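## Task

Pick up the printed block lying on the desk and set it on the closet's bottom shelf, then close the closet door completely. The robot must not tip over or be left leaning, and the result only counts if it stays in place without the robot holding it.

## Robot and tools

ROBOT. A Hello Robot Stretch 3 with one arm. The base (0.33 m long, 0.34 m wide) has two drive wheels and cannot go sideways. A mast carries a lift, and the arm telescopes out to the robot's RIGHT, so you reach forward or back by driving the base. Spinning in place pivots about the point between the wheels, 0.05 m behind the front edge; a retracted arm with folded wrist sweeps a 0.28 m radius, but an unfolded level gripper pokes beyond that. A wrist (yaw, pitch, roll) and a two-finger gripper sit at the arm's end; a pan/tilt head carries head_camera and nav_camera, and wrist_camera rides on the gripper.

FRAMES. Base frame: origin on the floor between the drive wheels, x forward, y left, z up. hand_pose is reported in it, for the point where closed fingertips meet; with all wrist joints at zero that frame has x up, y back along the arm toward the mast, z toward the robot's rear. Fingertips are round pads 0.04 m wide. The odometry frame is the base frame as it was when the scene began; heading is positive to the left, -3.142 to 3.142.

execute_actions. Argument actions is a list holding one action or none (empty list = just report state and images). An action may contain base, joints, or both, plus optional contact_limits; its motions begin together. base takes exactly one key: translate_m, a relative drive in metres along the robot's forward direction (positive forward, -1 to 1), or rotate_rad, a relative turn in radians (positive = counter-clockwise seen from above, -3.2 to 3.2). Both are offsets from where the base measured itself in the latest reported state. joints is a dictionary of absolute targets by name: lift_m 0 to 1.1 (arm height), arm_m 0 to 0.52 (extension), wrist_yaw_rad -1.345 to 4.42 (0 along the arm, positive toward the front, 3.0 folded over the base), wrist_pitch_rad -1.57 to 0.451 (0 level, negative tips fingers down), wrist_roll_rad -2.911 to 2.911 (0 fingers side by side), gripper_m -0.089 to 0.179 (larger is wider; the real fingertip gap is about 0.007 less when nearly shut and 0.025 less when fully open, zero under 0.007), head_pan_rad -3.953 to 1.73 (0 forward, positive left, -1.57 looks along the arm), head_tilt_rad -1.53 to 0.419 (negative down). Tolerances for done: lift and arm ±0.004, yaw and roll ±0.02, pitch ±0.05, gripper ±0.004, head ±0.02. contact_limits takes only arm_m, a motor_effort percentage 1 to 100 at which the arm halts (contact_stop); lower is softer, too low stops immediately. cameras is an optional list from head_camera, nav_camera, wrist_camera, all; omitted or null gives all, [] gives none. Any unknown key or out-of-range value rejects the whole call. An action lasts at most 15 s. Joints you omit may keep pushing toward older targets.

wait: seconds 0 to 10; commands nothing and returns state and images. zoom_image: camera plus region [x0, y0, x1, y1] in pixels of that camera's latest full image, top-left origin, at most 504 by 504. finished_scene: scene number 1 or 2; irreversible, reports success and gives the next task. Answering without a tool call ends everything.

RESULTS. joint_positions; base_status and joint_status (done, off_target meaning resting short and maybe still pushing, contact_stop, time_out, torque_fault; after the last three the old target is dropped); on_its_own describes uncommanded joints, where held at is a target, not a position. motor_effort is signed percent, peak in brackets, with sizeable fixed bias and noise; positive wheel effort pushes forward. lidar_m: 12 sectors of 30 degrees, first straight ahead, counting counter-clockwise (4th left, 7th behind, 10th right), at 0.17 m height, range 0.15 to 12 m, - for nothing; blind to glass and partly blocked by the robot itself. wrist_depth_mm (45 to 1000) and head_depth_mm (280 to 4000, sideways image) are 7 by 7 grids of median depth. base_odometry counts wheel turns, so slip looks like travel; turned_by_wheels and turned_by_imu give turning since last result; base_tilt gives forward and right lean in degrees with a fixed bias of up to about 4. A contact_limits line shows current, default and maximum limits. The pictures line names the returned images in order. If a call reports a stop, later movement calls in that same reply are skipped.

RULES OF THUMB. Fast base motion (0.30 m/s, 1.9 rad/s) only when stowed: lift_m under 0.30, arm_m under 0.03, wrist_yaw_rad over 2.54; otherwise 0.10 m/s and 0.63 rad/s. Fold or unfold the wrist only with lift_m between 0.32 and 0.95, wrist_pitch_rad -0.4 and roll near 0; once folded the lift may drop to 0.25. With yaw below -0.4 keep pitch at -0.5 or lower. To grasp, command gripper_m below the object's width; to let go, open at least 0.02 past where the fingers met it. Neither reading nor status proves you hold something. A stalled arm or lift goes slack until recommanded, may sink under load or keep pressing. Base, wrist and head never stop on contact; a wrist pushed hard for seconds faults and goes limp for 10 s. Tipping risk: arm pushing a rigid object with the gripper above about 0.45 m, repeated pushes after a contact_stop, driving while gripping or hooking something fixed, snagging furniture (worst in reverse). If leaning, back off in small steps, free the gripper, and lower lift_m to about 0.2. Avoid drops, slams, hard hits and strong pushes, and leave the goal stable before finishing. Loose objects may occasionally get nudged. Calibration is listed per camera with small errors; the wrist camera's pose error grows with arm extension.

Each tool is called after ">>>" as a command line: name --argument value for each argument, lists and objects as JSON in quotes; but a table of rows of numbers goes row by row, as --pt "numbers of a row", without its own name.

## Session

>>> execute_actions --actions '[]'

Scene clock: 0.00 s.
base_odometry: x=+0.000 y=+0.000 heading=+0.000 (m, m, rad; odometry frame)
turned_by_wheels: +0.000 (rad since the last result)
turned_by_imu: +0.000 (rad since the last result)
base_tilt: forward=+1.3 right=-0.4 (deg)
lidar_m: 1.54 1.71 2.19 2.16 2.42 2.21 2.19 2.36 1.88 1.40 1.84 1.57
head_depth_mm: 1512 1474 1464 1454 1448 1420 1427 / 1525 1498 1483 1486 1479 1450 1449 / 1553 1549 1534 1505 1504 1470 1469 / 1598 1565 1544 1547 1545 1521 1509 / 1613 1594 1586 1572 1563 1549 1528 / 1645 1633 1623 1617 1605 1573 1570 / 1669 1651 1649 1645 1620 1607 1598
base_status: not commanded
joint_positions: lift_m=+0.372 arm_m=+0.000 wrist_yaw_rad=+2.957 wrist_pitch_rad=-0.519 wrist_roll_rad=-0.001 gripper_m=+0.037 head_pan_rad=+0.020 head_tilt_rad=+0.007
joint_status: not commanded
motor_effort: left_wheel=-1 right_wheel=-1 lift_m=+39 arm_m=+0 wrist_yaw_rad=+0 wrist_pitch_rad=+5 wrist_roll_rad=+1 gripper_m=+0 head_pan_rad=+0 head_tilt_rad=+1 (%)
hand_pose: x=+0.0174 y=+0.0621 z=+0.3625 quat_wxyz=(+0.244, +0.697, +0.118, +0.664) (m; base frame)
wrist_depth_mm: - - - - - - - / - - - - - - - / 882 895 929 925 949 959 - / 729 734 749 758 759 770 794 / 609 609 - 619 653 648 649 / 526 534 - 556 555 552 556 / 466 - - - 479 480 493
pictures: head_camera (sideways: a quarter turn clockwise sets it upright), nav_camera (sideways: a quarter turn counterclockwise sets it upright), wrist_camera
Images, in order (width x height): head_camera 896x504, nav_camera 672x504, wrist_camera 644x364.

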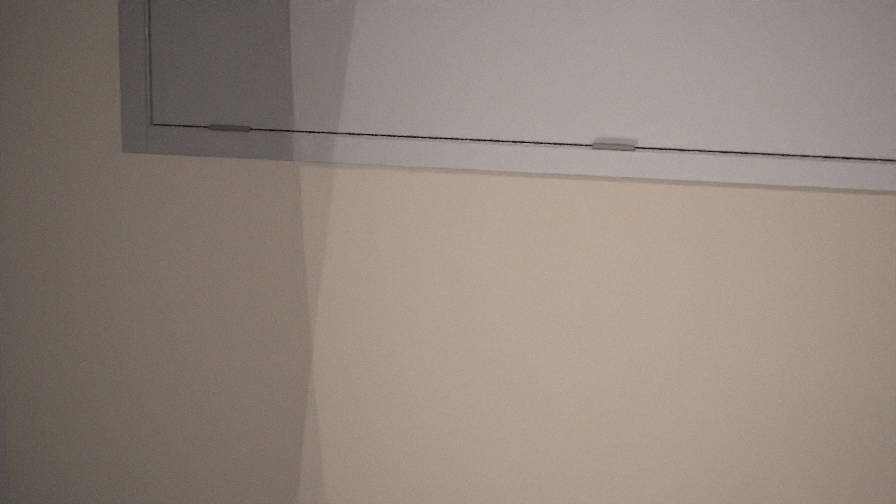

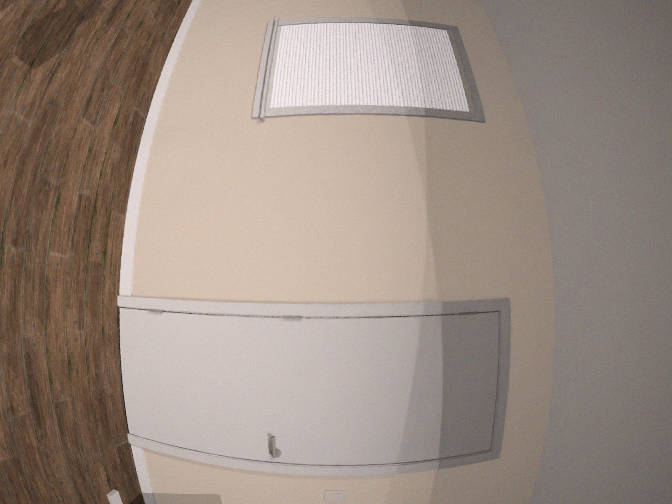

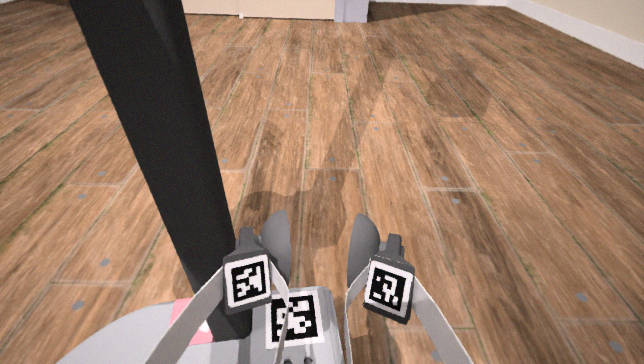

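>>> execute_actions --actions '[{"joints":{"head_pan_rad":1.5,"head_tilt_rad":-0.3}}]' --cameras '["head_camera","nav_camera"]'

>>> execute_actions --actions '[{"joints":{"head_pan_rad":-1.3}}]' --cameras '["head_camera","nav_camera"]'

Scene clock: 1.47 s.
base_odometry: x=+0.000 y=+0.000 heading=+0.000 (m, m, rad; odometry frame)
turned_by_wheels: +0.000 (rad since the last result)
turned_by_imu: +0.000 (rad since the last result)
base_tilt: forward=+1.4 right=-0.5 (deg)
lidar_m: 1.54 1.70 2.19 2.15 2.41 2.22 2.18 2.36 1.88 1.40 1.84 1.57
head_depth_mm: 2519 2634 2767 2901 2948 2125 1633 / 1885 1996 2116 2837 2692 2096 1626 / 1897 2009 2075 2202 2324 2088 1610 / 1920 1994 2099 2226 2301 2081 1612 / 1931 2005 2120 2210 2349 2056 1596 / 1995 2089 2196 2301 2453 2033 1592 / 2008 2111 2218 2336 2432 2046 1577
base_status: not commanded
joint_positions: lift_m=+0.372 arm_m=+0.000 wrist_yaw_rad=+2.957 wrist_pitch_rad=-0.519 wrist_roll_rad=-0.001 gripper_m=+0.037 head_pan_rad=+1.493 head_tilt_rad=-0.296
joint_status: all done
motor_effort: left_wheel=-1(0) right_wheel=+0(0) lift_m=+39(39) arm_m=+0(0) wrist_yaw_rad=+0(0) wrist_pitch_rad=+5(4) wrist_roll_rad=+1(1) gripper_m=+1(0) head_pan_rad=+2(26) head_tilt_rad=-2(24) (%)
hand_pose: x=+0.0174 y=+0.0621 z=+0.3625 quat_wxyz=(+0.244, +0.697, +0.118, +0.664) (m; base frame)
wrist_depth_mm: - - - - - - - / - - - - - - - / 892 873 906 929 942 963 - / 725 721 740 744 768 768 781 / 606 621 - 634 652 646 654 / 524 531 - 560 561 554 559 / 465 - - - 476 478 483
pictures: head_camera (sideways: a quarter turn clockwise sets it upright), nav_camera (sideways: a quarter turn counterclockwise sets it upright)
camera_calibration (this result's frames):
head_camera: T_world_to_cam=[[0.0276871, -0.25407, -0.966789, 1.2787], [-0.99845, 0.0396912, -0.0390246, 0.0572977], [0.048288, 0.966371, -0.252577, 0.28675], [0, 0, 0, 1]] pos_world=[0.00795883, 0.0454976, 1.31089]
nav_camera: T_world_to_cam=[[0.0194335, 0.30152, 0.953262, -1.19578], [0.99953, -0.0284667, -0.0113726, 0.0564894], [0.0237071, 0.953035, -0.301932, 0.34555], [0, 0, 0, 1]] pos_world=[-0.0414168, 0.0328378, 1.24486]
Images, in order (width x height): head_camera 896x504, nav_camera 672x504.

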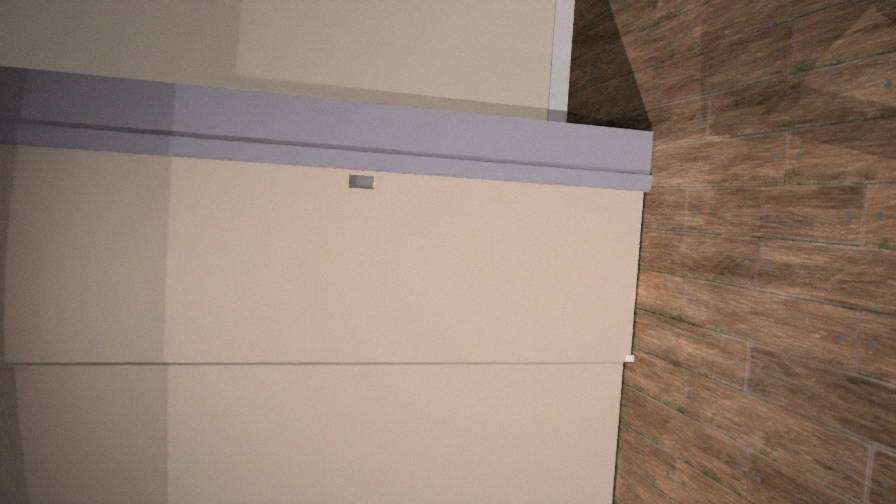

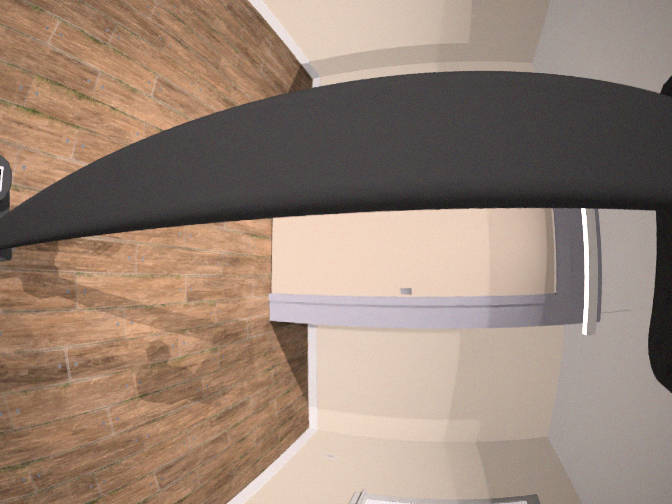

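Scene clock: 3.40 s.
base_odometry: x=+0.000 y=+0.000 heading=+0.000 (m, m, rad; odometry frame)
turned_by_wheels: +0.000 (rad since the last result)
turned_by_imu: +0.000 (rad since the last result)
base_tilt: forward=+1.3 right=-0.4 (deg)
lidar_m: 1.54 1.70 2.18 2.16 2.42 2.21 2.19 2.35 1.88 1.40 1.84 1.57
head_depth_mm: 1603 1665 1728 1805 1352 1937 1530 / 1657 1717 1793 1865 1338 1994 1629 / 1728 1791 1886 1940 1341 2109 1617 / 1792 1880 1971 2027 1396 2058 1603 / 1877 2003 2082 2147 1466 2045 1602 / 1975 2061 2176 2119 1555 2038 1595 / 2007 2082 2180 2146 1910 1956 1587
base_status: not commanded
joint_positions: lift_m=+0.372 arm_m=+0.000 wrist_yaw_rad=+2.957 wrist_pitch_rad=-0.519 wrist_roll_rad=-0.001 gripper_m=+0.037 head_pan_rad=-1.293 head_tilt_rad=-0.296
joint_status: all done
motor_effort: left_wheel=-1(1) right_wheel=-1(1) lift_m=+40(39) arm_m=+0(0) wrist_yaw_rad=+0(0) wrist_pitch_rad=+5(5) wrist_roll_rad=+1(0) gripper_m=+0(1) head_pan_rad=-4(27) head_tilt_rad=-1(2) (%)
hand_pose: x=+0.0174 y=+0.0621 z=+0.3625 quat_wxyz=(+0.244, +0.697, +0.118, +0.664) (m; base frame)
wrist_depth_mm: - - - - - - - / - - - - - - - / 893 871 922 931 943 969 - / 731 721 739 760 771 772 788 / 613 615 - 640 641 645 652 / 524 528 - 554 557 553 554 / 460 - - - 479 483 482
pictures: head_camera (sideways: a quarter turn clockwise sets it upright), nav_camera (sideways: a quarter turn counterclockwise sets it upright)
camera_calibration (this result's frames):
head_camera: T_world_to_cam=[[-0.114565, 0.228653, -0.966743, 1.2795], [0.949657, 0.310853, -0.0390176, 0.0454051], [0.291594, -0.922544, -0.252755, 0.285497], [0, 0, 0, 1]] pos_world=[0.0202182, -0.0432933, 1.31088]
nav_camera: T_world_to_cam=[[0.0869401, -0.28955, 0.953206, -1.19612], [-0.946759, -0.321742, -0.0113817, 0.0683737], [0.309982, -0.901467, -0.302107, 0.344031], [0, 0, 0, 1]] pos_world=[0.0620804, -0.0142042, 1.24486]
Images, in order (width x height): head_camera 896x504, nav_camera 672x504.

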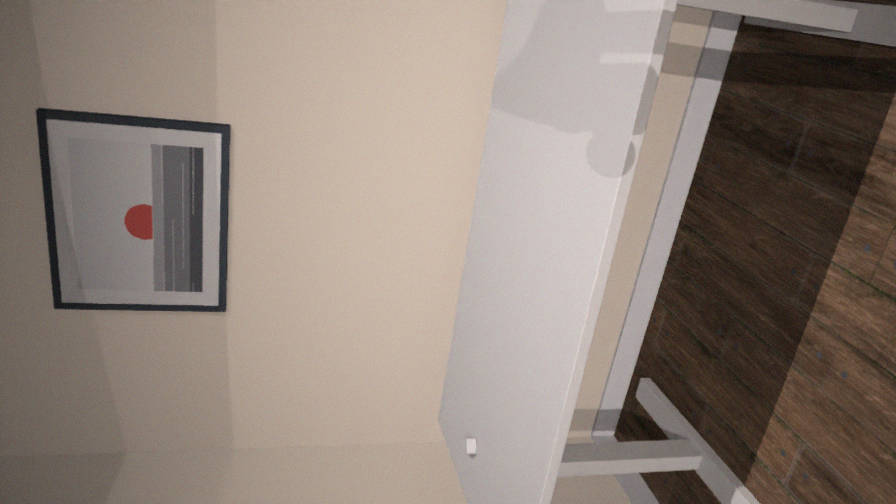

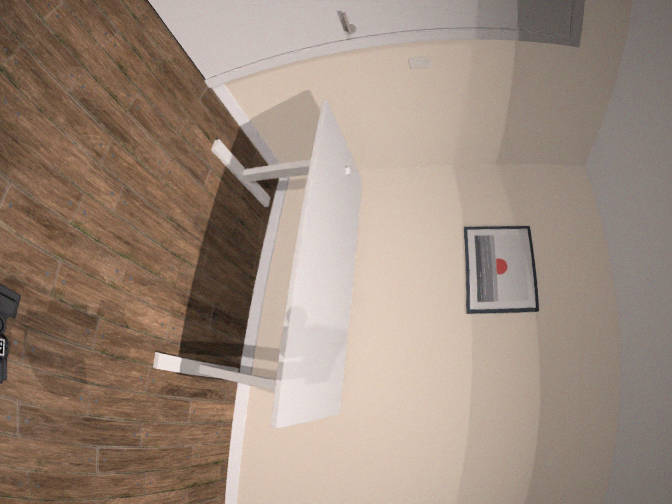

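>>> execute_actions --actions '[{"base":{"rotate_rad":1.425},"joints":{"lift_m":0.28,"wrist_pitch_rad":-0.4,"head_pan_rad":0}}]' --cameras '[]'

>>> execute_actions --actions '[{"base":{"translate_m":1.0}}]' --cameras '["nav_camera"]'

>>> execute_actions --actions '[{"base":{"translate_m":0.63}}]' --cameras '[]'

>>> execute_actions --actions '[{"base":{"rotate_rad":1.57},"joints":{"head_pan_rad":-1.57,"head_tilt_rad":-0.5,"lift_m":0.9}}]'

Scene clock: 6.40 s.
base_odometry: x=+0.000 y=+0.000 heading=+1.425 (m, m, rad; odometry frame)
turned_by_wheels: +1.425 (rad since the last result)
turned_by_imu: +1.406 (rad since the last result)
base_tilt: forward=+1.3 right=-0.4 (deg)
lidar_m: 2.15 2.31 2.28 2.19 2.26 1.93 1.40 1.84 1.62 1.54 1.63 2.19
head_depth_mm: 2574 2665 2777 2986 3012 2130 1642 / 2572 2673 2810 2971 2947 2089 1608 / 1897 1991 2062 2207 2354 2099 1619 / 1905 1997 2097 2204 2355 2058 1604 / 1911 2004 2090 2213 2320 2065 1596 / 1909 2019 2130 2238 2369 2040 1602 / 1956 2043 2173 2268 2412 2015 1583
base_status: done
joint_positions: lift_m=+0.280 arm_m=+0.000 wrist_yaw_rad=+2.957 wrist_pitch_rad=-0.421 wrist_roll_rad=-0.001 gripper_m=+0.037 head_pan_rad=-0.007 head_tilt_rad=-0.297
joint_status: all done
motor_effort: left_wheel=-3(10) right_wheel=+2(10) lift_m=+34(36) arm_m=+0(0) wrist_yaw_rad=+0(0) wrist_pitch_rad=+10(13) wrist_roll_rad=+1(1) gripper_m=+0(0) head_pan_rad=+2(27) head_tilt_rad=-2(2) (%)
hand_pose: x=+0.0199 y=+0.0753 z=+0.2922 quat_wxyz=(+0.211, +0.702, +0.084, +0.675) (m; base frame)
wrist_depth_mm: - - - - - - - / - - - - - - - / 874 - 929 941 971 - - / 679 688 715 718 730 741 751 / 557 560 597 583 598 596 607 / 469 488 - 499 503 495 499 / - - - - 420 428 431
pictures: none
No camera images: the call's "cameras" was empty. Leave "cameras" out to get every camera's image.

Scene clock: 11.50 s.
base_odometry: x=+0.146 y=+0.989 heading=+1.425 (m, m, rad; odometry frame)
turned_by_wheels: +0.000 (rad since the last result)
turned_by_imu: +0.003 (rad since the last result)
base_tilt: forward=+1.5 right=-0.4 (deg)
lidar_m: 1.16 1.22 1.61 2.20 2.28 2.98 2.39 2.21 1.62 1.56 1.61 1.98
head_depth_mm: 1015 1725 1844 1924 2011 2091 1636 / 999 1041 1099 1160 1227 1323 1530 / 998 1041 1096 1157 1221 1284 1372 / 1017 1061 1108 1169 1239 1312 1384 / 1013 1062 1114 1174 1235 1315 1393 / 1013 1060 1117 1182 1242 1318 1396 / 1015 1063 1117 1174 1239 1319 1398
base_status: done
joint_positions: lift_m=+0.280 arm_m=+0.000 wrist_yaw_rad=+2.957 wrist_pitch_rad=-0.421 wrist_roll_rad=-0.001 gripper_m=+0.037 head_pan_rad=-0.007 head_tilt_rad=-0.297
joint_status: not commanded
motor_effort: left_wheel=-3(7) right_wheel=+3(11) lift_m=+34(34) arm_m=+0(0) wrist_yaw_rad=+0(0) wrist_pitch_rad=+9(10) wrist_roll_rad=+1(0) gripper_m=+0(0) head_pan_rad=+2(3) head_tilt_rad=-1(2) (%)
hand_pose: x=+0.0199 y=+0.0753 z=+0.2922 quat_wxyz=(+0.211, +0.702, +0.084, +0.675) (m; base frame)
wrist_depth_mm: - - - - - - - / - - - - - - - / 890 - 930 932 942 - - / 687 681 705 705 732 752 766 / 562 566 593 581 597 594 604 / 471 490 - 504 500 496 504 / - - - - 422 427 429
pictures: nav_camera (sideways: a quarter turn counterclockwise sets it upright)
camera_calibration (this result's frames):
nav_camera: T_world_to_cam=[[0.303338, 0.00204915, 0.952881, -1.19701], [0.0426694, -0.999024, -0.0114349, 0.0624074], [0.951927, 0.0441275, -0.303129, 0.341446], [0, 0, 0, 1]] pos_world=[0.0354039, 0.0497322, 1.24482]
Images, in order (width x height): nav_camera 672x504.

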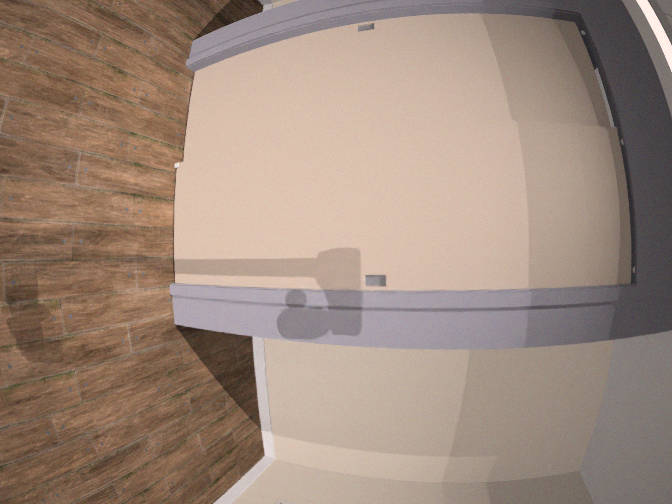

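Scene clock: 15.30 s.
base_odometry: x=+0.237 y=+1.613 heading=+1.425 (m, m, rad; odometry frame)
turned_by_wheels: +0.000 (rad since the last result)
turned_by_imu: +0.002 (rad since the last result)
base_tilt: forward=+1.3 right=-0.4 (deg)
lidar_m: 0.53 0.57 0.84 2.21 2.30 3.11 3.02 2.19 1.62 1.55 1.61 0.56
head_depth_mm: 417 442 466 494 525 556 591 / 436 447 468 487 511 545 580 / 445 467 490 515 541 573 601 / 446 468 491 516 547 578 612 / 447 467 491 517 545 577 614 / 446 468 493 517 545 579 615 / 448 469 491 518 547 579 616
base_status: done
joint_positions: lift_m=+0.280 arm_m=+0.000 wrist_yaw_rad=+2.957 wrist_pitch_rad=-0.421 wrist_roll_rad=-0.001 gripper_m=+0.037 head_pan_rad=-0.007 head_tilt_rad=-0.297
joint_status: not commanded
motor_effort: left_wheel=-3(7) right_wheel=+2(8) lift_m=+34(34) arm_m=+0(0) wrist_yaw_rad=+0(0) wrist_pitch_rad=+9(10) wrist_roll_rad=+1(1) gripper_m=-1(0) head_pan_rad=+3(2) head_tilt_rad=-1(1) (%)
hand_pose: x=+0.0199 y=+0.0753 z=+0.2922 quat_wxyz=(+0.211, +0.702, +0.084, +0.675) (m; base frame)
wrist_depth_mm: - - - - - 774 520 / - - - - - 787 527 / 885 - 906 947 976 801 530 / 670 694 705 716 729 708 538 / 554 562 598 583 593 596 543 / 468 481 - 504 499 493 501 / - - - - 420 426 429
pictures: none
No camera images: the call's "cameras" was empty. Leave "cameras" out to get every camera's image.

Scene clock: 21.77 s.
base_odometry: x=+0.237 y=+1.613 heading=+2.994 (m, m, rad; odometry frame)
turned_by_wheels: +1.570 (rad since the last result)
turned_by_imu: +1.551 (rad since the last result)
base_tilt: forward=+1.4 right=-0.3 (deg)
lidar_m: 2.21 2.29 3.10 3.48 2.18 1.61 1.55 1.61 0.56 0.53 0.57 0.84
head_depth_mm: 408 442 485 538 595 668 724 / 431 460 494 534 582 656 741 / 438 471 514 562 622 682 759 / 439 475 515 563 622 698 775 / 439 475 517 566 625 702 777 / 441 477 519 568 629 704 800 / 441 478 521 571 631 708 804
base_status: done
joint_positions: lift_m=+0.900 arm_m=+0.000 wrist_yaw_rad=+2.957 wrist_pitch_rad=-0.420 wrist_roll_rad=-0.001 gripper_m=+0.037 head_pan_rad=-1.563 head_tilt_rad=-0.494
joint_status: all done
motor_effort: left_wheel=-3(9) right_wheel=+2(8) lift_m=+44(47) arm_m=+0(0) wrist_yaw_rad=+0(0) wrist_pitch_rad=+9(9) wrist_roll_rad=+1(1) gripper_m=-1(0) head_pan_rad=-2(26) head_tilt_rad=-3(20) (%)
hand_pose: x=+0.0199 y=+0.0754 z=+0.9119 quat_wxyz=(+0.211, +0.702, +0.084, +0.676) (m; base frame)
wrist_depth_mm: - - - - - - - / - - - - - - - / - - - - - - - / - - - - - - - / - - - - - - - / - - - - - - - / - - - - - - -
pictures: head_camera (sideways: a quarter turn clockwise sets it upright), nav_camera (sideways: a quarter turn counterclockwise sets it upright), wrist_camera
camera_calibration (this result's frames):
head_camera: T_world_to_cam=[[-0.0508291, 0.436182, -0.898422, 1.18993], [0.99812, 0.0530217, -0.0307277, 0.034308], [0.034233, -0.898295, -0.438057, 0.52822], [0, 0, 0, 1]] pos_world=[0.0081569, -0.0463459, 1.3015]
nav_camera: T_world_to_cam=[[0.00792303, -0.483838, 0.875122, -1.09374], [-0.998314, -0.0541549, -0.0209028, 0.0810794], [0.0575057, -0.873481, -0.483451, 0.58156], [0, 0, 0, 1]] pos_world=[0.0561654, -0.0168207, 1.24001]
wrist_camera: T_world_to_cam=[[0.986334, -0.161554, 0.0323214, -0.0341399], [-0.0656657, -0.565402, -0.822197, 0.822675], [0.151104, 0.808839, -0.568284, 0.620714], [0, 0, 0, 1]] pos_world=[-0.00609731, -0.0424307, 1.03025]
Images, in order (width x height): head_camera 896x504, nav_camera 672x504, wrist_camera 644x364.

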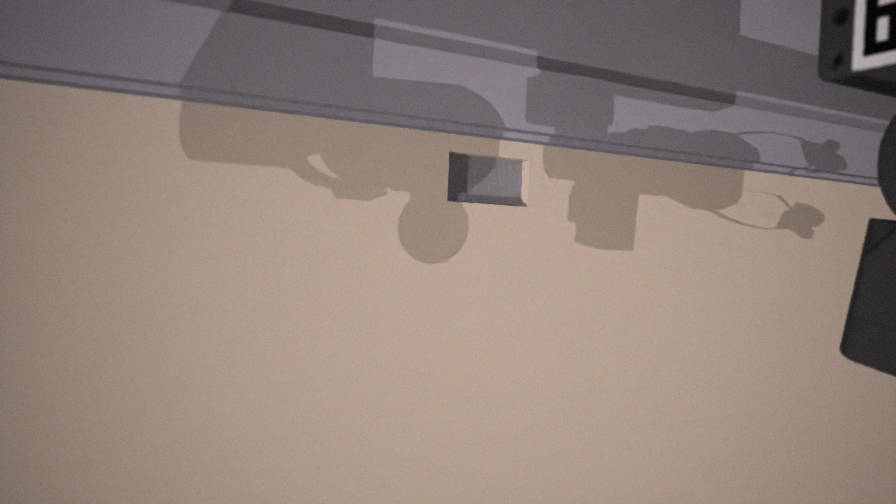

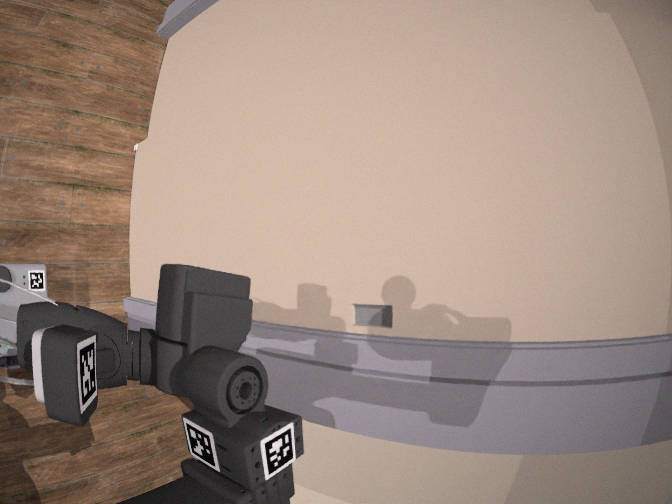

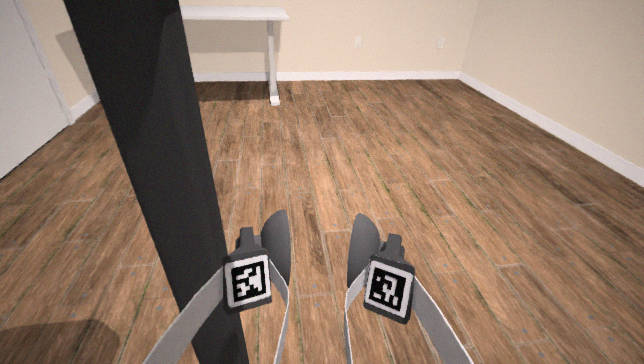

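>>> execute_actions --actions '[{"base":{"rotate_rad":0.015},"joints":{"wrist_yaw_rad":0,"gripper_m":-0.02,"arm_m":0.04}}]' --cameras '[]'

>>> execute_actions --actions '[{"joints":{"wrist_pitch_rad":0,"arm_m":0.07}}]'

Scene clock: 24.40 s.
base_odometry: x=+0.237 y=+1.613 heading=+3.009 (m, m, rad; odometry frame)
turned_by_wheels: +0.015 (rad since the last result)
turned_by_imu: +0.015 (rad since the last result)
base_tilt: forward=+1.5 right=-0.5 (deg)
lidar_m: 2.21 2.31 3.17 3.47 2.19 1.61 1.55 1.61 0.54 0.53 0.57 0.85
head_depth_mm: 410 438 476 529 591 644 - / 434 465 498 537 588 638 - / 436 472 512 561 620 - - / 439 474 514 565 624 687 776 / 441 476 517 568 627 703 800 / 442 479 520 571 632 707 805 / 444 481 523 574 636 713 812
base_status: done
joint_positions: lift_m=+0.900 arm_m=+0.040 wrist_yaw_rad=+0.002 wrist_pitch_rad=-0.420 wrist_roll_rad=-0.001 gripper_m=-0.020 head_pan_rad=-1.563 head_tilt_rad=-0.494
joint_status: all done
motor_effort: left_wheel=-3(8) right_wheel=+2(5) lift_m=+45(45) arm_m=+4(5) wrist_yaw_rad=-2(5) wrist_pitch_rad=+10(9) wrist_roll_rad=+0(1) gripper_m=-7(89) head_pan_rad=-1(1) head_tilt_rad=-4(3) (%)
hand_pose: x=-0.0210 y=-0.4089 z=+0.9119 quat_wxyz=(+0.692, +0.149, -0.691, -0.147) (m; base frame)
wrist_depth_mm: 241 239 235 234 232 200 208 / 265 262 258 255 250 221 225 / 295 289 284 279 260 246 247 / 331 321 315 309 280 277 275 / 374 364 356 334 308 313 317 / 430 420 404 - 348 355 - / 508 492 480 468 414 417 -
pictures: none
No camera images: the call's "cameras" was empty. Leave "cameras" out to get every camera's image.

Scene clock: 25.60 s.
base_odometry: x=+0.237 y=+1.613 heading=+3.009 (m, m, rad; odometry frame)
turned_by_wheels: +0.000 (rad since the last result)
turned_by_imu: +0.000 (rad since the last result)
base_tilt: forward=+1.4 right=-0.3 (deg)
lidar_m: 2.21 2.29 3.15 3.49 2.18 1.60 1.55 1.61 0.54 0.53 0.57 0.85
head_depth_mm: 411 438 478 529 590 - - / 435 464 499 538 587 - - / 438 472 512 562 606 - - / 440 474 515 564 617 698 793 / 440 476 518 568 628 702 800 / 443 478 521 570 631 709 805 / 444 481 522 573 637 714 812
base_status: not commanded
joint_positions: lift_m=+0.900 arm_m=+0.070 wrist_yaw_rad=+0.002 wrist_pitch_rad=-0.025 wrist_roll_rad=-0.001 gripper_m=-0.020 head_pan_rad=-1.563 head_tilt_rad=-0.494
joint_status: all done
motor_effort: left_wheel=-4(4) right_wheel=+3(2) lift_m=+45(45) arm_m=+4(3) wrist_yaw_rad=-2(2) wrist_pitch_rad=+11(10) wrist_roll_rad=+1(1) gripper_m=-8(7) head_pan_rad=-3(3) head_tilt_rad=-3(2) (%)
hand_pose: x=-0.0210 y=-0.4703 z=+1.0081 quat_wxyz=(+0.708, +0.010, -0.706, -0.008) (m; base frame)
wrist_depth_mm: 224 221 218 217 213 185 195 / 231 230 225 223 219 191 201 / 239 235 233 232 226 197 207 / 247 245 240 240 234 204 214 / 256 253 249 246 241 212 221 / 265 261 259 - 222 228 228 / 275 271 266 266 230 237 236
pictures: head_camera (sideways: a quarter turn clockwise sets it upright), nav_camera (sideways: a quarter turn counterclockwise sets it upright), wrist_camera
camera_calibration (this result's frames):
head_camera: T_world_to_cam=[[-0.0508273, 0.436182, -0.898422, 1.18993], [0.998121, 0.0530176, -0.0307277, 0.034308], [0.0342292, -0.898295, -0.438057, 0.528221], [0, 0, 0, 1]] pos_world=[0.0081567, -0.0463459, 1.3015]
nav_camera: T_world_to_cam=[[0.00792101, -0.483838, 0.875122, -1.09374], [-0.998314, -0.0541507, -0.0209028, 0.0810794], [0.057502, -0.873481, -0.483451, 0.58156], [0, 0, 0, 1]] pos_world=[0.0561654, -0.0168209, 1.24001]
wrist_camera: T_world_to_cam=[[-0.999209, -0.0101176, 0.0384697, -0.0617492], [-0.0397315, 0.207113, -0.97751, 1.11093], [0.00192249, -0.978265, -0.207351, -0.0845707], [0, 0, 0, 1]] pos_world=[-0.017399, -0.313445, 1.07078]
Images, in order (width x height): head_camera 896x504, nav_camera 672x504, wrist_camera 644x364.

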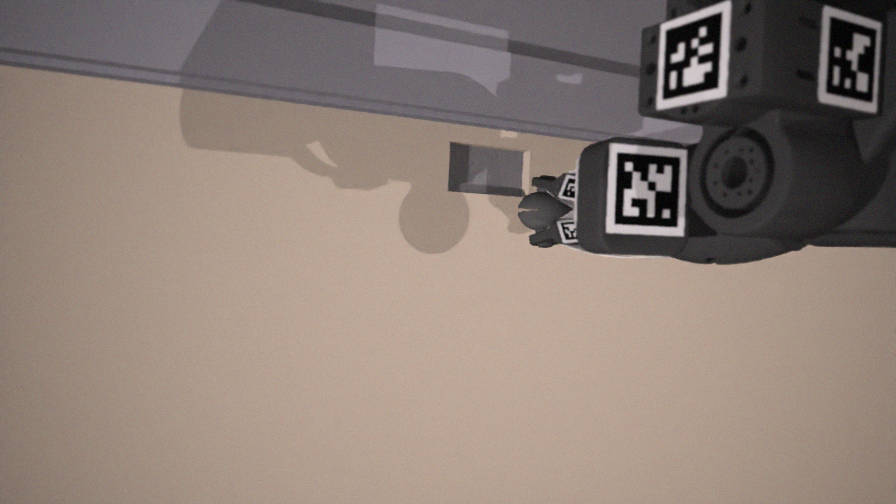

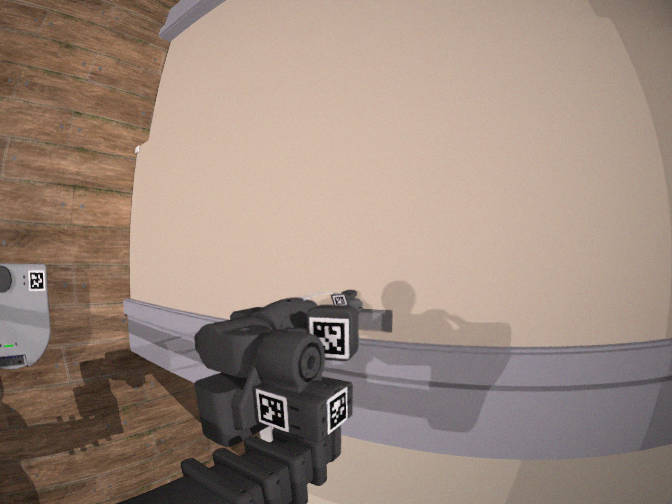

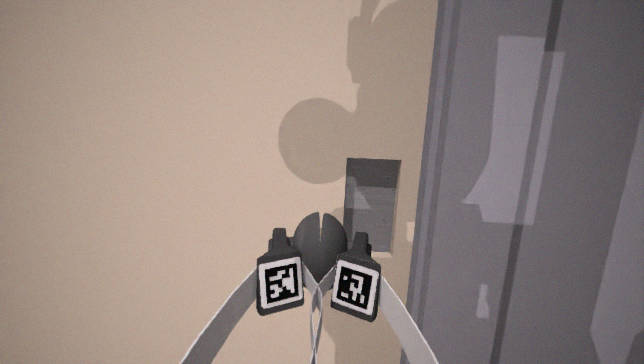

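>>> execute_actions --actions '[{"base":{"translate_m":-0.034},"joints":{"wrist_roll_rad":1.57,"arm_m":0.11}}]' --cameras '["head_camera","wrist_camera"]'

Scene clock: 27.13 s.
base_odometry: x=+0.271 y=+1.608 heading=+3.009 (m, m, rad; odometry frame)
turned_by_wheels: +0.000 (rad since the last result)
turned_by_imu: +0.000 (rad since the last result)
base_tilt: forward=+1.4 right=-0.4 (deg)
lidar_m: 2.24 2.34 3.21 3.03 2.14 1.57 1.52 1.58 0.55 0.52 0.57 0.85
head_depth_mm: 413 447 490 536 581 - - / 417 444 478 524 569 - - / 437 471 507 553 589 - - / 438 473 515 565 622 - 801 / 440 475 516 569 628 703 796 / 443 478 521 570 632 706 807 / 444 482 522 574 638 711 809
base_status: done
joint_positions: lift_m=+0.900 arm_m=+0.110 wrist_yaw_rad=+0.002 wrist_pitch_rad=-0.024 wrist_roll_rad=+1.566 gripper_m=-0.020 head_pan_rad=-1.563 head_tilt_rad=-0.494
joint_status: all done
motor_effort: left_wheel=-3(7) right_wheel=+2(4) lift_m=+45(45) arm_m=+4(4) wrist_yaw_rad=-2(2) wrist_pitch_rad=+11(11) wrist_roll_rad=+3(1) gripper_m=-7(8) head_pan_rad=-2(2) head_tilt_rad=-3(2) (%)
hand_pose: x=-0.0209 y=-0.5103 z=+1.0081 quat_wxyz=(+0.003, +0.001, -1.000, -0.012) (m; base frame)
wrist_depth_mm: 163 163 164 164 164 165 165 / 155 156 157 157 158 159 168 / 160 161 161 161 162 162 163 / 197 196 197 198 198 199 182 / 203 203 204 213 206 206 206 / 210 211 211 - 213 213 214 / 217 218 219 220 220 222 223
pictures: head_camera (sideways: a quarter turn clockwise sets it upright), wrist_camera
camera_calibration (this result's frames):
head_camera: T_world_to_cam=[[-0.0508247, 0.436182, -0.898422, 1.18993], [0.998121, 0.0530116, -0.0307277, 0.034308], [0.0342239, -0.898295, -0.438057, 0.528221], [0, 0, 0, 1]] pos_world=[0.00815643, -0.0463459, 1.3015]
wrist_camera: T_world_to_cam=[[-0.042451, 0.0169354, -0.998955, 1.01759], [0.982043, 0.184665, -0.0386017, 0.182667], [0.183818, -0.982656, -0.0244705, -0.306519], [0, 0, 0, 1]] pos_world=[-0.0798453, -0.352168, 1.01608]
Images, in order (width x height): head_camera 896x504, wrist_camera 644x364.

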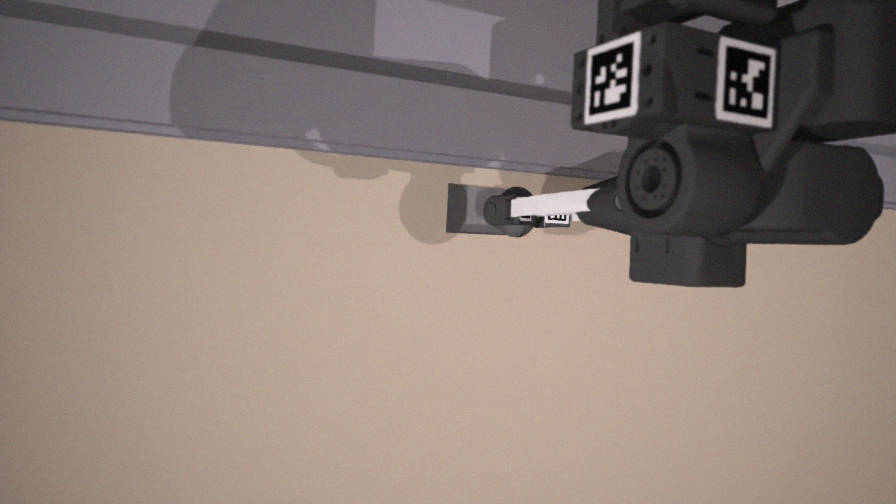

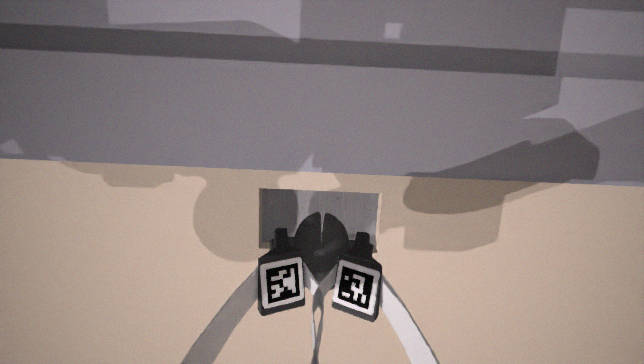

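>>> execute_actions --actions '[{"joints":{"arm_m":0.143},"contact_limits":{"arm_m":12}}]' --cameras '["wrist_camera"]'

>>> execute_actions --actions '[{"base":{"translate_m":0.08}}]' --cameras '["head_camera","wrist_camera"]'

Scene clock: 28.50 s.
base_odometry: x=+0.271 y=+1.608 heading=+3.009 (m, m, rad; odometry frame)
turned_by_wheels: +0.000 (rad since the last result)
turned_by_imu: +0.000 (rad since the last result)
base_tilt: forward=+1.5 right=-0.3 (deg)
lidar_m: 2.25 2.34 3.22 3.03 2.14 1.57 1.52 1.58 0.55 0.52 0.57 0.86
head_depth_mm: 410 445 490 536 571 - 779 / 417 445 479 524 - - 781 / 437 471 508 551 581 - 755 / 438 473 516 564 614 716 793 / 440 476 517 567 627 703 795 / 442 479 520 568 632 706 806 / 444 480 523 573 636 710 814
base_status: not commanded
joint_positions: lift_m=+0.900 arm_m=+0.143 wrist_yaw_rad=+0.002 wrist_pitch_rad=-0.023 wrist_roll_rad=+1.566 gripper_m=-0.020 head_pan_rad=-1.563 head_tilt_rad=-0.494
joint_status: all done
motor_effort: left_wheel=-3(3) right_wheel=+2(2) lift_m=+45(45) arm_m=+4(5) wrist_yaw_rad=-2(2) wrist_pitch_rad=+11(10) wrist_roll_rad=+3(3) gripper_m=-8(8) head_pan_rad=-2(2) head_tilt_rad=-3(3) (%)
contact_limits: arm_m 12 (drawing in: default 29, maximum 48; extending or still: default 41, maximum 67)
hand_pose: x=-0.0209 y=-0.5433 z=+1.0082 quat_wxyz=(+0.003, +0.001, -1.000, -0.012) (m; base frame)
wrist_depth_mm: 132 132 133 134 135 134 135 / 124 124 125 125 125 127 127 / 128 128 129 129 130 130 130 / 163 163 164 148 134 134 135 / 169 169 171 180 172 172 172 / 175 175 175 - 177 178 178 / 181 182 182 182 184 184 185
pictures: wrist_camera
camera_calibration (this result's frames):
wrist_camera: T_world_to_cam=[[-0.0421014, 0.0166666, -0.998974, 1.0181], [0.982065, 0.18461, -0.0383088, 0.18845], [0.183782, -0.982671, -0.02414, -0.339293], [0, 0, 0, 1]] pos_world=[-0.0798503, -0.385171, 1.01608]
Images, in order (width x height): wrist_camera 644x364.

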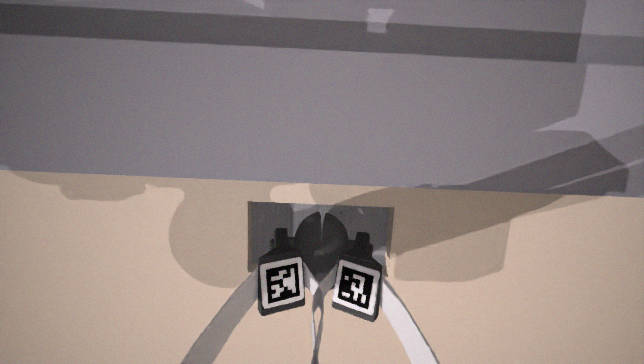

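Scene clock: 30.33 s.
base_odometry: x=+0.192 y=+1.619 heading=+3.009 (m, m, rad; odometry frame)
turned_by_wheels: +0.000 (rad since the last result)
turned_by_imu: +0.000 (rad since the last result)
base_tilt: forward=+1.3 right=-0.3 (deg)
lidar_m: 2.16 2.25 3.10 3.48 2.22 1.65 1.60 1.66 0.54 0.54 0.57 0.86
head_depth_mm: 717 501 495 529 558 - 776 / 1035 1132 1016 1184 - - 771 / 438 473 515 576 996 - 1302 / 440 476 516 564 616 720 799 / 441 477 521 568 633 706 801 / 443 479 522 572 633 709 808 / 445 481 524 576 639 715 814
base_status: done
joint_positions: lift_m=+0.900 arm_m=+0.143 wrist_yaw_rad=-0.002 wrist_pitch_rad=-0.023 wrist_roll_rad=+1.567 gripper_m=-0.020 head_pan_rad=-1.563 head_tilt_rad=-0.494
joint_status: not commanded
motor_effort: left_wheel=-3(12) right_wheel=+2(25) lift_m=+45(45) arm_m=+4(4) wrist_yaw_rad=+2(61) wrist_pitch_rad=+11(11) wrist_roll_rad=+2(2) gripper_m=-8(8) head_pan_rad=-2(2) head_tilt_rad=-2(4) (%)
hand_pose: x=-0.0219 y=-0.5433 z=+1.0082 quat_wxyz=(+0.003, -0.001, -1.000, -0.012) (m; base frame)
wrist_depth_mm: 193 183 175 167 159 153 146 / 811 531 815 824 802 490 604 / 828 544 838 852 832 568 654 / 165 167 167 168 176 191 573 / 170 170 172 182 174 173 173 / 176 177 177 - 178 179 180 / 182 183 183 184 185 187 186
pictures: head_camera (sideways: a quarter turn clockwise sets it upright), wrist_camera
camera_calibration (this result's frames):
head_camera: T_world_to_cam=[[-0.0508243, 0.436182, -0.898422, 1.18993], [0.998121, 0.0530108, -0.0307277, 0.034308], [0.0342231, -0.898296, -0.438057, 0.52822], [0, 0, 0, 1]] pos_world=[0.00815639, -0.0463459, 1.3015]
wrist_camera: T_world_to_cam=[[-0.0419868, 0.0168212, -0.998977, 1.01815], [0.982777, 0.180791, -0.0382617, 0.187321], [0.179962, -0.983378, -0.0241223, -0.33961], [0, 0, 0, 1]] pos_world=[-0.0802288, -0.384957, 1.01608]
Images, in order (width x height): head_camera 896x504, wrist_camera 644x364.

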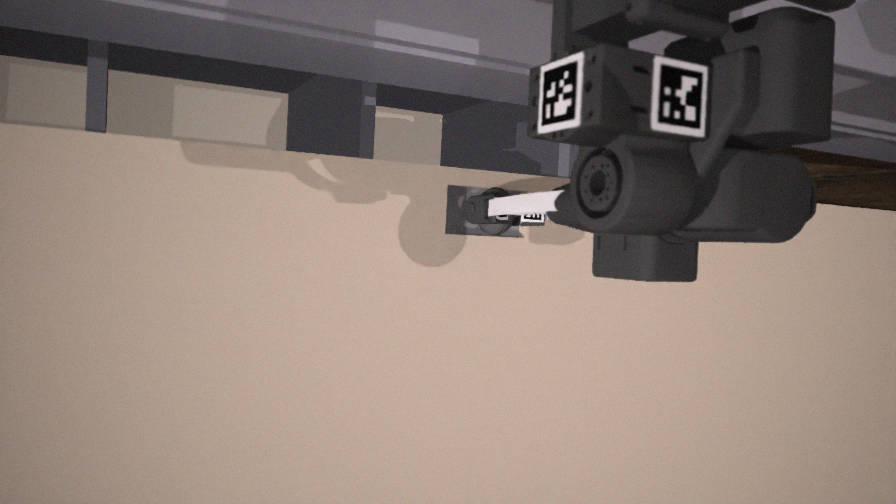

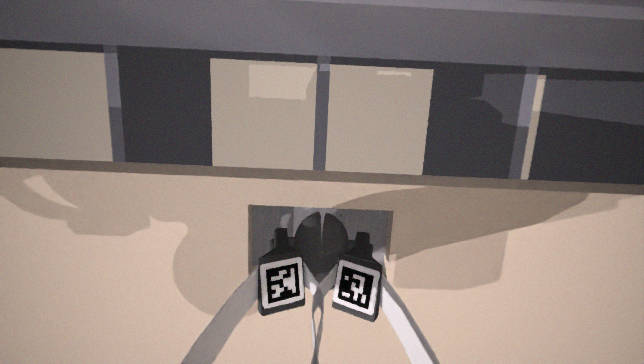

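>>> execute_actions --actions '[{"base":{"translate_m":0.14},"joints":{"arm_m":0.148,"head_pan_rad":-1.85,"head_tilt_rad":-0.8}}]' --cameras '[]'

>>> execute_actions --actions '[{"base":{"translate_m":0.16},"joints":{"arm_m":0.151}}]' --cameras '["wrist_camera"]'

>>> execute_actions --actions '[{"joints":{"arm_m":0}}]' --cameras '[]'

>>> execute_actions --actions '[{"base":{"translate_m":-0.2},"joints":{"lift_m":0.6,"wrist_roll_rad":0,"wrist_pitch_rad":-0.4,"wrist_yaw_rad":2.95,"head_pan_rad":-1.57}}]' --cameras '["head_camera","nav_camera"]'

Scene clock: 33.13 s.
base_odometry: x=+0.053 y=+1.637 heading=+3.009 (m, m, rad; odometry frame)
turned_by_wheels: +0.000 (rad since the last result)
turned_by_imu: -0.014 (rad since the last result)
base_tilt: forward=+1.3 right=-0.5 (deg)
lidar_m: 2.03 2.10 2.85 3.04 2.46 1.81 1.73 1.79 0.59 0.55 0.57 0.84
head_depth_mm: 481 546 648 756 - - 1150 / 548 584 636 - - 1259 1169 / 891 1043 - - 1035 1252 1174 / 951 1252 - - 1515 1332 1159 / 943 1220 593 - 930 1122 1169 / 449 506 579 - 829 1035 1169 / 441 495 566 660 791 983 1145
base_status: done
joint_positions: lift_m=+0.900 arm_m=+0.147 wrist_yaw_rad=-0.018 wrist_pitch_rad=-0.024 wrist_roll_rad=+1.567 gripper_m=-0.020 head_pan_rad=-1.843 head_tilt_rad=-0.790
joint_status: all done
on_its_own: wrist_yaw_rad is at rest, and its effort (+21) is outside its rest range (-12 to +12)
motor_effort: left_wheel=-6(11) right_wheel=+8(20) lift_m=+44(45) arm_m=+10(11) wrist_yaw_rad=+21(51) wrist_pitch_rad=+10(11) wrist_roll_rad=+2(2) gripper_m=-7(7) head_pan_rad=-2(16) head_tilt_rad=-5(27) (%)
hand_pose: x=-0.0260 y=-0.5479 z=+1.0081 quat_wxyz=(+0.002, -0.009, -1.000, -0.012) (m; base frame)
wrist_depth_mm: 789 521 770 794 773 535 641 / 816 526 824 805 831 528 663 / 836 536 829 840 851 564 660 / 162 163 164 166 166 173 192 / 167 167 168 178 170 170 170 / 171 172 172 - 175 174 175 / 176 177 178 178 179 180 181
pictures: none
No camera images: the call's "cameras" was empty. Leave "cameras" out to get every camera's image.

Scene clock: 36.27 s.
base_odometry: x=-0.106 y=+1.659 heading=+3.009 (m, m, rad; odometry frame)
turned_by_wheels: +0.000 (rad since the last result)
turned_by_imu: -0.207 (rad since the last result)
base_tilt: forward=+1.2 right=-0.5 (deg)
lidar_m: 1.13 1.90 2.26 3.50 3.04 2.10 1.86 1.86 0.65 0.54 0.54 0.64
head_depth_mm: 543 637 766 1739 - - 1151 / 557 617 694 - - 1310 1170 / 801 869 - - 1078 1277 1167 / 921 1090 - - 1515 1331 1166 / 877 1240 601 - 922 1118 1168 / 454 508 570 - 809 993 1153 / 435 486 550 635 747 910 1120
base_status: done
joint_positions: lift_m=+0.900 arm_m=+0.151 wrist_yaw_rad=-0.055 wrist_pitch_rad=-0.024 wrist_roll_rad=+1.567 gripper_m=-0.020 head_pan_rad=-1.843 head_tilt_rad=-0.790
joint_status: all done
on_its_own: wrist_yaw_rad is held at -0.056, not at your +0.000, by its stall guard, which is not easing now
motor_effort: left_wheel=+1(8) right_wheel=-2(16) lift_m=+43(44) arm_m=+5(19) wrist_yaw_rad=-2(46) wrist_pitch_rad=+11(12) wrist_roll_rad=+2(2) gripper_m=-8(7) head_pan_rad=-2(2) head_tilt_rad=-5(5) (%)
hand_pose: x=-0.0354 y=-0.5508 z=+1.0080 quat_wxyz=(+0.002, -0.027, -1.000, -0.013) (m; base frame)
wrist_depth_mm: 575 538 552 537 535 516 507 / 829 576 764 739 728 611 630 / 867 584 884 885 873 620 666 / 170 171 172 172 740 521 607 / 167 168 169 183 172 173 174 / 165 166 166 - 170 170 171 / 163 163 165 166 167 168 169
pictures: wrist_camera
camera_calibration (this result's frames):
wrist_camera: T_world_to_cam=[[-0.0406227, 0.0197874, -0.998979, 1.01924], [0.99095, 0.128813, -0.0377448, 0.173033], [0.127934, -0.991471, -0.024841, -0.350143], [0, 0, 0, 1]] pos_world=[-0.0852672, -0.389614, 1.01603]
Images, in order (width x height): wrist_camera 644x364.

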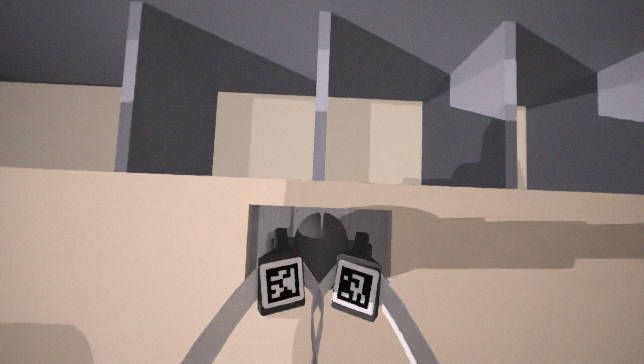

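Scene clock: 38.63 s.
base_odometry: x=-0.106 y=+1.659 heading=+3.009 (m, m, rad; odometry frame)
turned_by_wheels: +0.000 (rad since the last result)
turned_by_imu: +0.000 (rad since the last result)
base_tilt: forward=+1.4 right=-0.4 (deg)
lidar_m: 1.13 1.91 2.27 3.50 3.06 2.11 1.86 1.87 0.64 0.54 0.54 0.64
head_depth_mm: 543 640 761 995 - - - / 556 619 702 852 - - - / 800 863 807 902 - - - / 919 1089 1145 1336 1627 - 1123 / 882 1236 1065 1300 - - 1129 / 453 510 583 675 767 1029 1143 / 436 487 550 635 748 911 1121
base_status: not commanded
joint_positions: lift_m=+0.900 arm_m=+0.000 wrist_yaw_rad=-0.055 wrist_pitch_rad=-0.024 wrist_roll_rad=+1.567 gripper_m=-0.020 head_pan_rad=-1.843 head_tilt_rad=-0.790
joint_status: all done
on_its_own: wrist_yaw_rad is held at -0.056, not at your +0.000, by its stall guard, which is not easing now
motor_effort: left_wheel=+1(1) right_wheel=-1(2) lift_m=+43(43) arm_m=-3(3) wrist_yaw_rad=-1(1) wrist_pitch_rad=+11(11) wrist_roll_rad=+2(2) gripper_m=-7(8) head_pan_rad=-2(2) head_tilt_rad=-5(5) (%)
hand_pose: x=-0.0354 y=-0.4004 z=+1.0081 quat_wxyz=(+0.002, -0.027, -1.000, -0.012) (m; base frame)
wrist_depth_mm: 629 613 600 598 424 415 410 / 908 861 784 821 759 772 693 / - - - - 949 918 731 / 312 314 316 326 321 321 324 / 308 309 312 314 316 318 318 / 303 304 307 - 313 313 315 / 298 301 303 305 308 310 312
pictures: none
No camera images: the call's "cameras" was empty. Leave "cameras" out to get every camera's image.

Scene clock: 42.20 s.
base_odometry: x=+0.093 y=+1.632 heading=+3.009 (m, m, rad; odometry frame)
turned_by_wheels: +0.000 (rad since the last result)
turned_by_imu: +0.000 (rad since the last result)
base_tilt: forward=+1.3 right=-0.3 (deg)
lidar_m: 1.22 2.10 2.50 3.45 3.12 1.89 1.67 1.67 0.64 0.58 0.58 0.69
head_depth_mm: 494 573 666 800 1481 1326 1167 / 489 545 635 768 960 1254 1196 / 830 686 719 801 946 1204 1191 / 946 1244 1152 1347 1547 1321 1198 / 939 1247 1102 1340 1504 1262 1188 / 876 1195 628 721 865 1090 1168 / 462 520 596 695 836 1049 1157
base_status: done
joint_positions: lift_m=+0.600 arm_m=+0.000 wrist_yaw_rad=+2.948 wrist_pitch_rad=-0.413 wrist_roll_rad=+0.006 gripper_m=-0.020 head_pan_rad=-1.577 head_tilt_rad=-0.790
joint_status: all done
motor_effort: left_wheel=+1(4) right_wheel=-2(6) lift_m=+33(39) arm_m=-2(3) wrist_yaw_rad=+3(4) wrist_pitch_rad=+5(13) wrist_roll_rad=-3(3) gripper_m=-8(7) head_pan_rad=+2(17) head_tilt_rad=-4(5) (%)
hand_pose: x=+0.0221 y=+0.0757 z=+0.6141 quat_wxyz=(+0.212, +0.705, +0.077, +0.673) (m; base frame)
wrist_depth_mm: - - - - - - - / - - - - - - - / - - - - - - - / - - - - - - - / - - - - - - - / 828 839 - - 877 889 873 / 715 724 748 733 743 745 741
pictures: head_camera (sideways: a quarter turn clockwise sets it upright), nav_camera (sideways: a quarter turn counterclockwise sets it upright)
camera_calibration (this result's frames):
head_camera: T_world_to_cam=[[-0.0431733, 0.680201, -0.731753, 0.97258], [0.998811, 0.0459804, -0.0161885, 0.0153662], [0.0226349, -0.731582, -0.681378, 0.844851], [0, 0, 0, 1]] pos_world=[0.00751844, -0.0441793, 1.2876]
nav_camera: T_world_to_cam=[[-0.000343657, -0.718381, 0.695649, -0.859732], [-0.998926, -0.0319829, -0.0335215, 0.0975008], [0.0463302, -0.694914, -0.717599, 0.88623], [0, 0, 0, 1]] pos_world=[0.0560415, 0.00135636, 1.2373]
Images, in order (width x height): head_camera 896x504, nav_camera 672x504.

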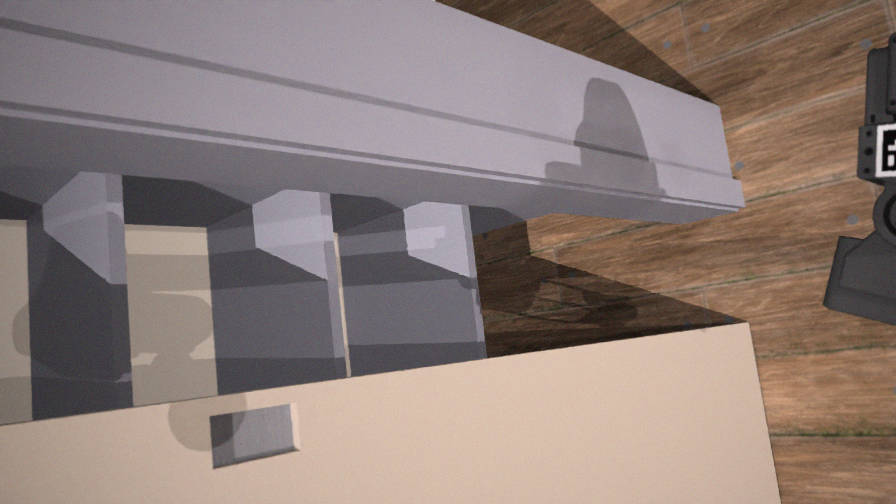

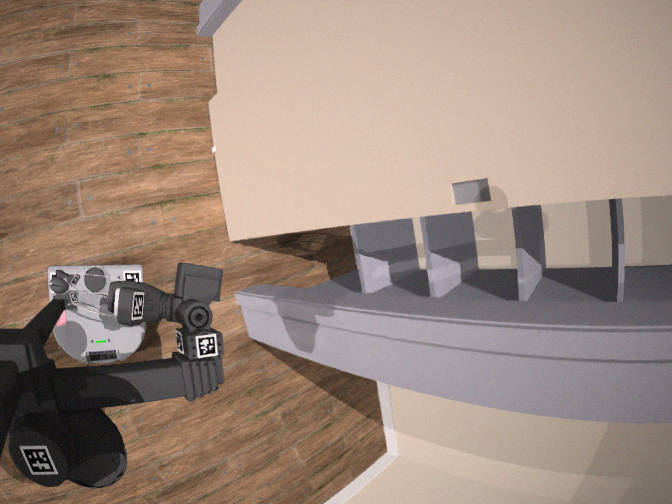

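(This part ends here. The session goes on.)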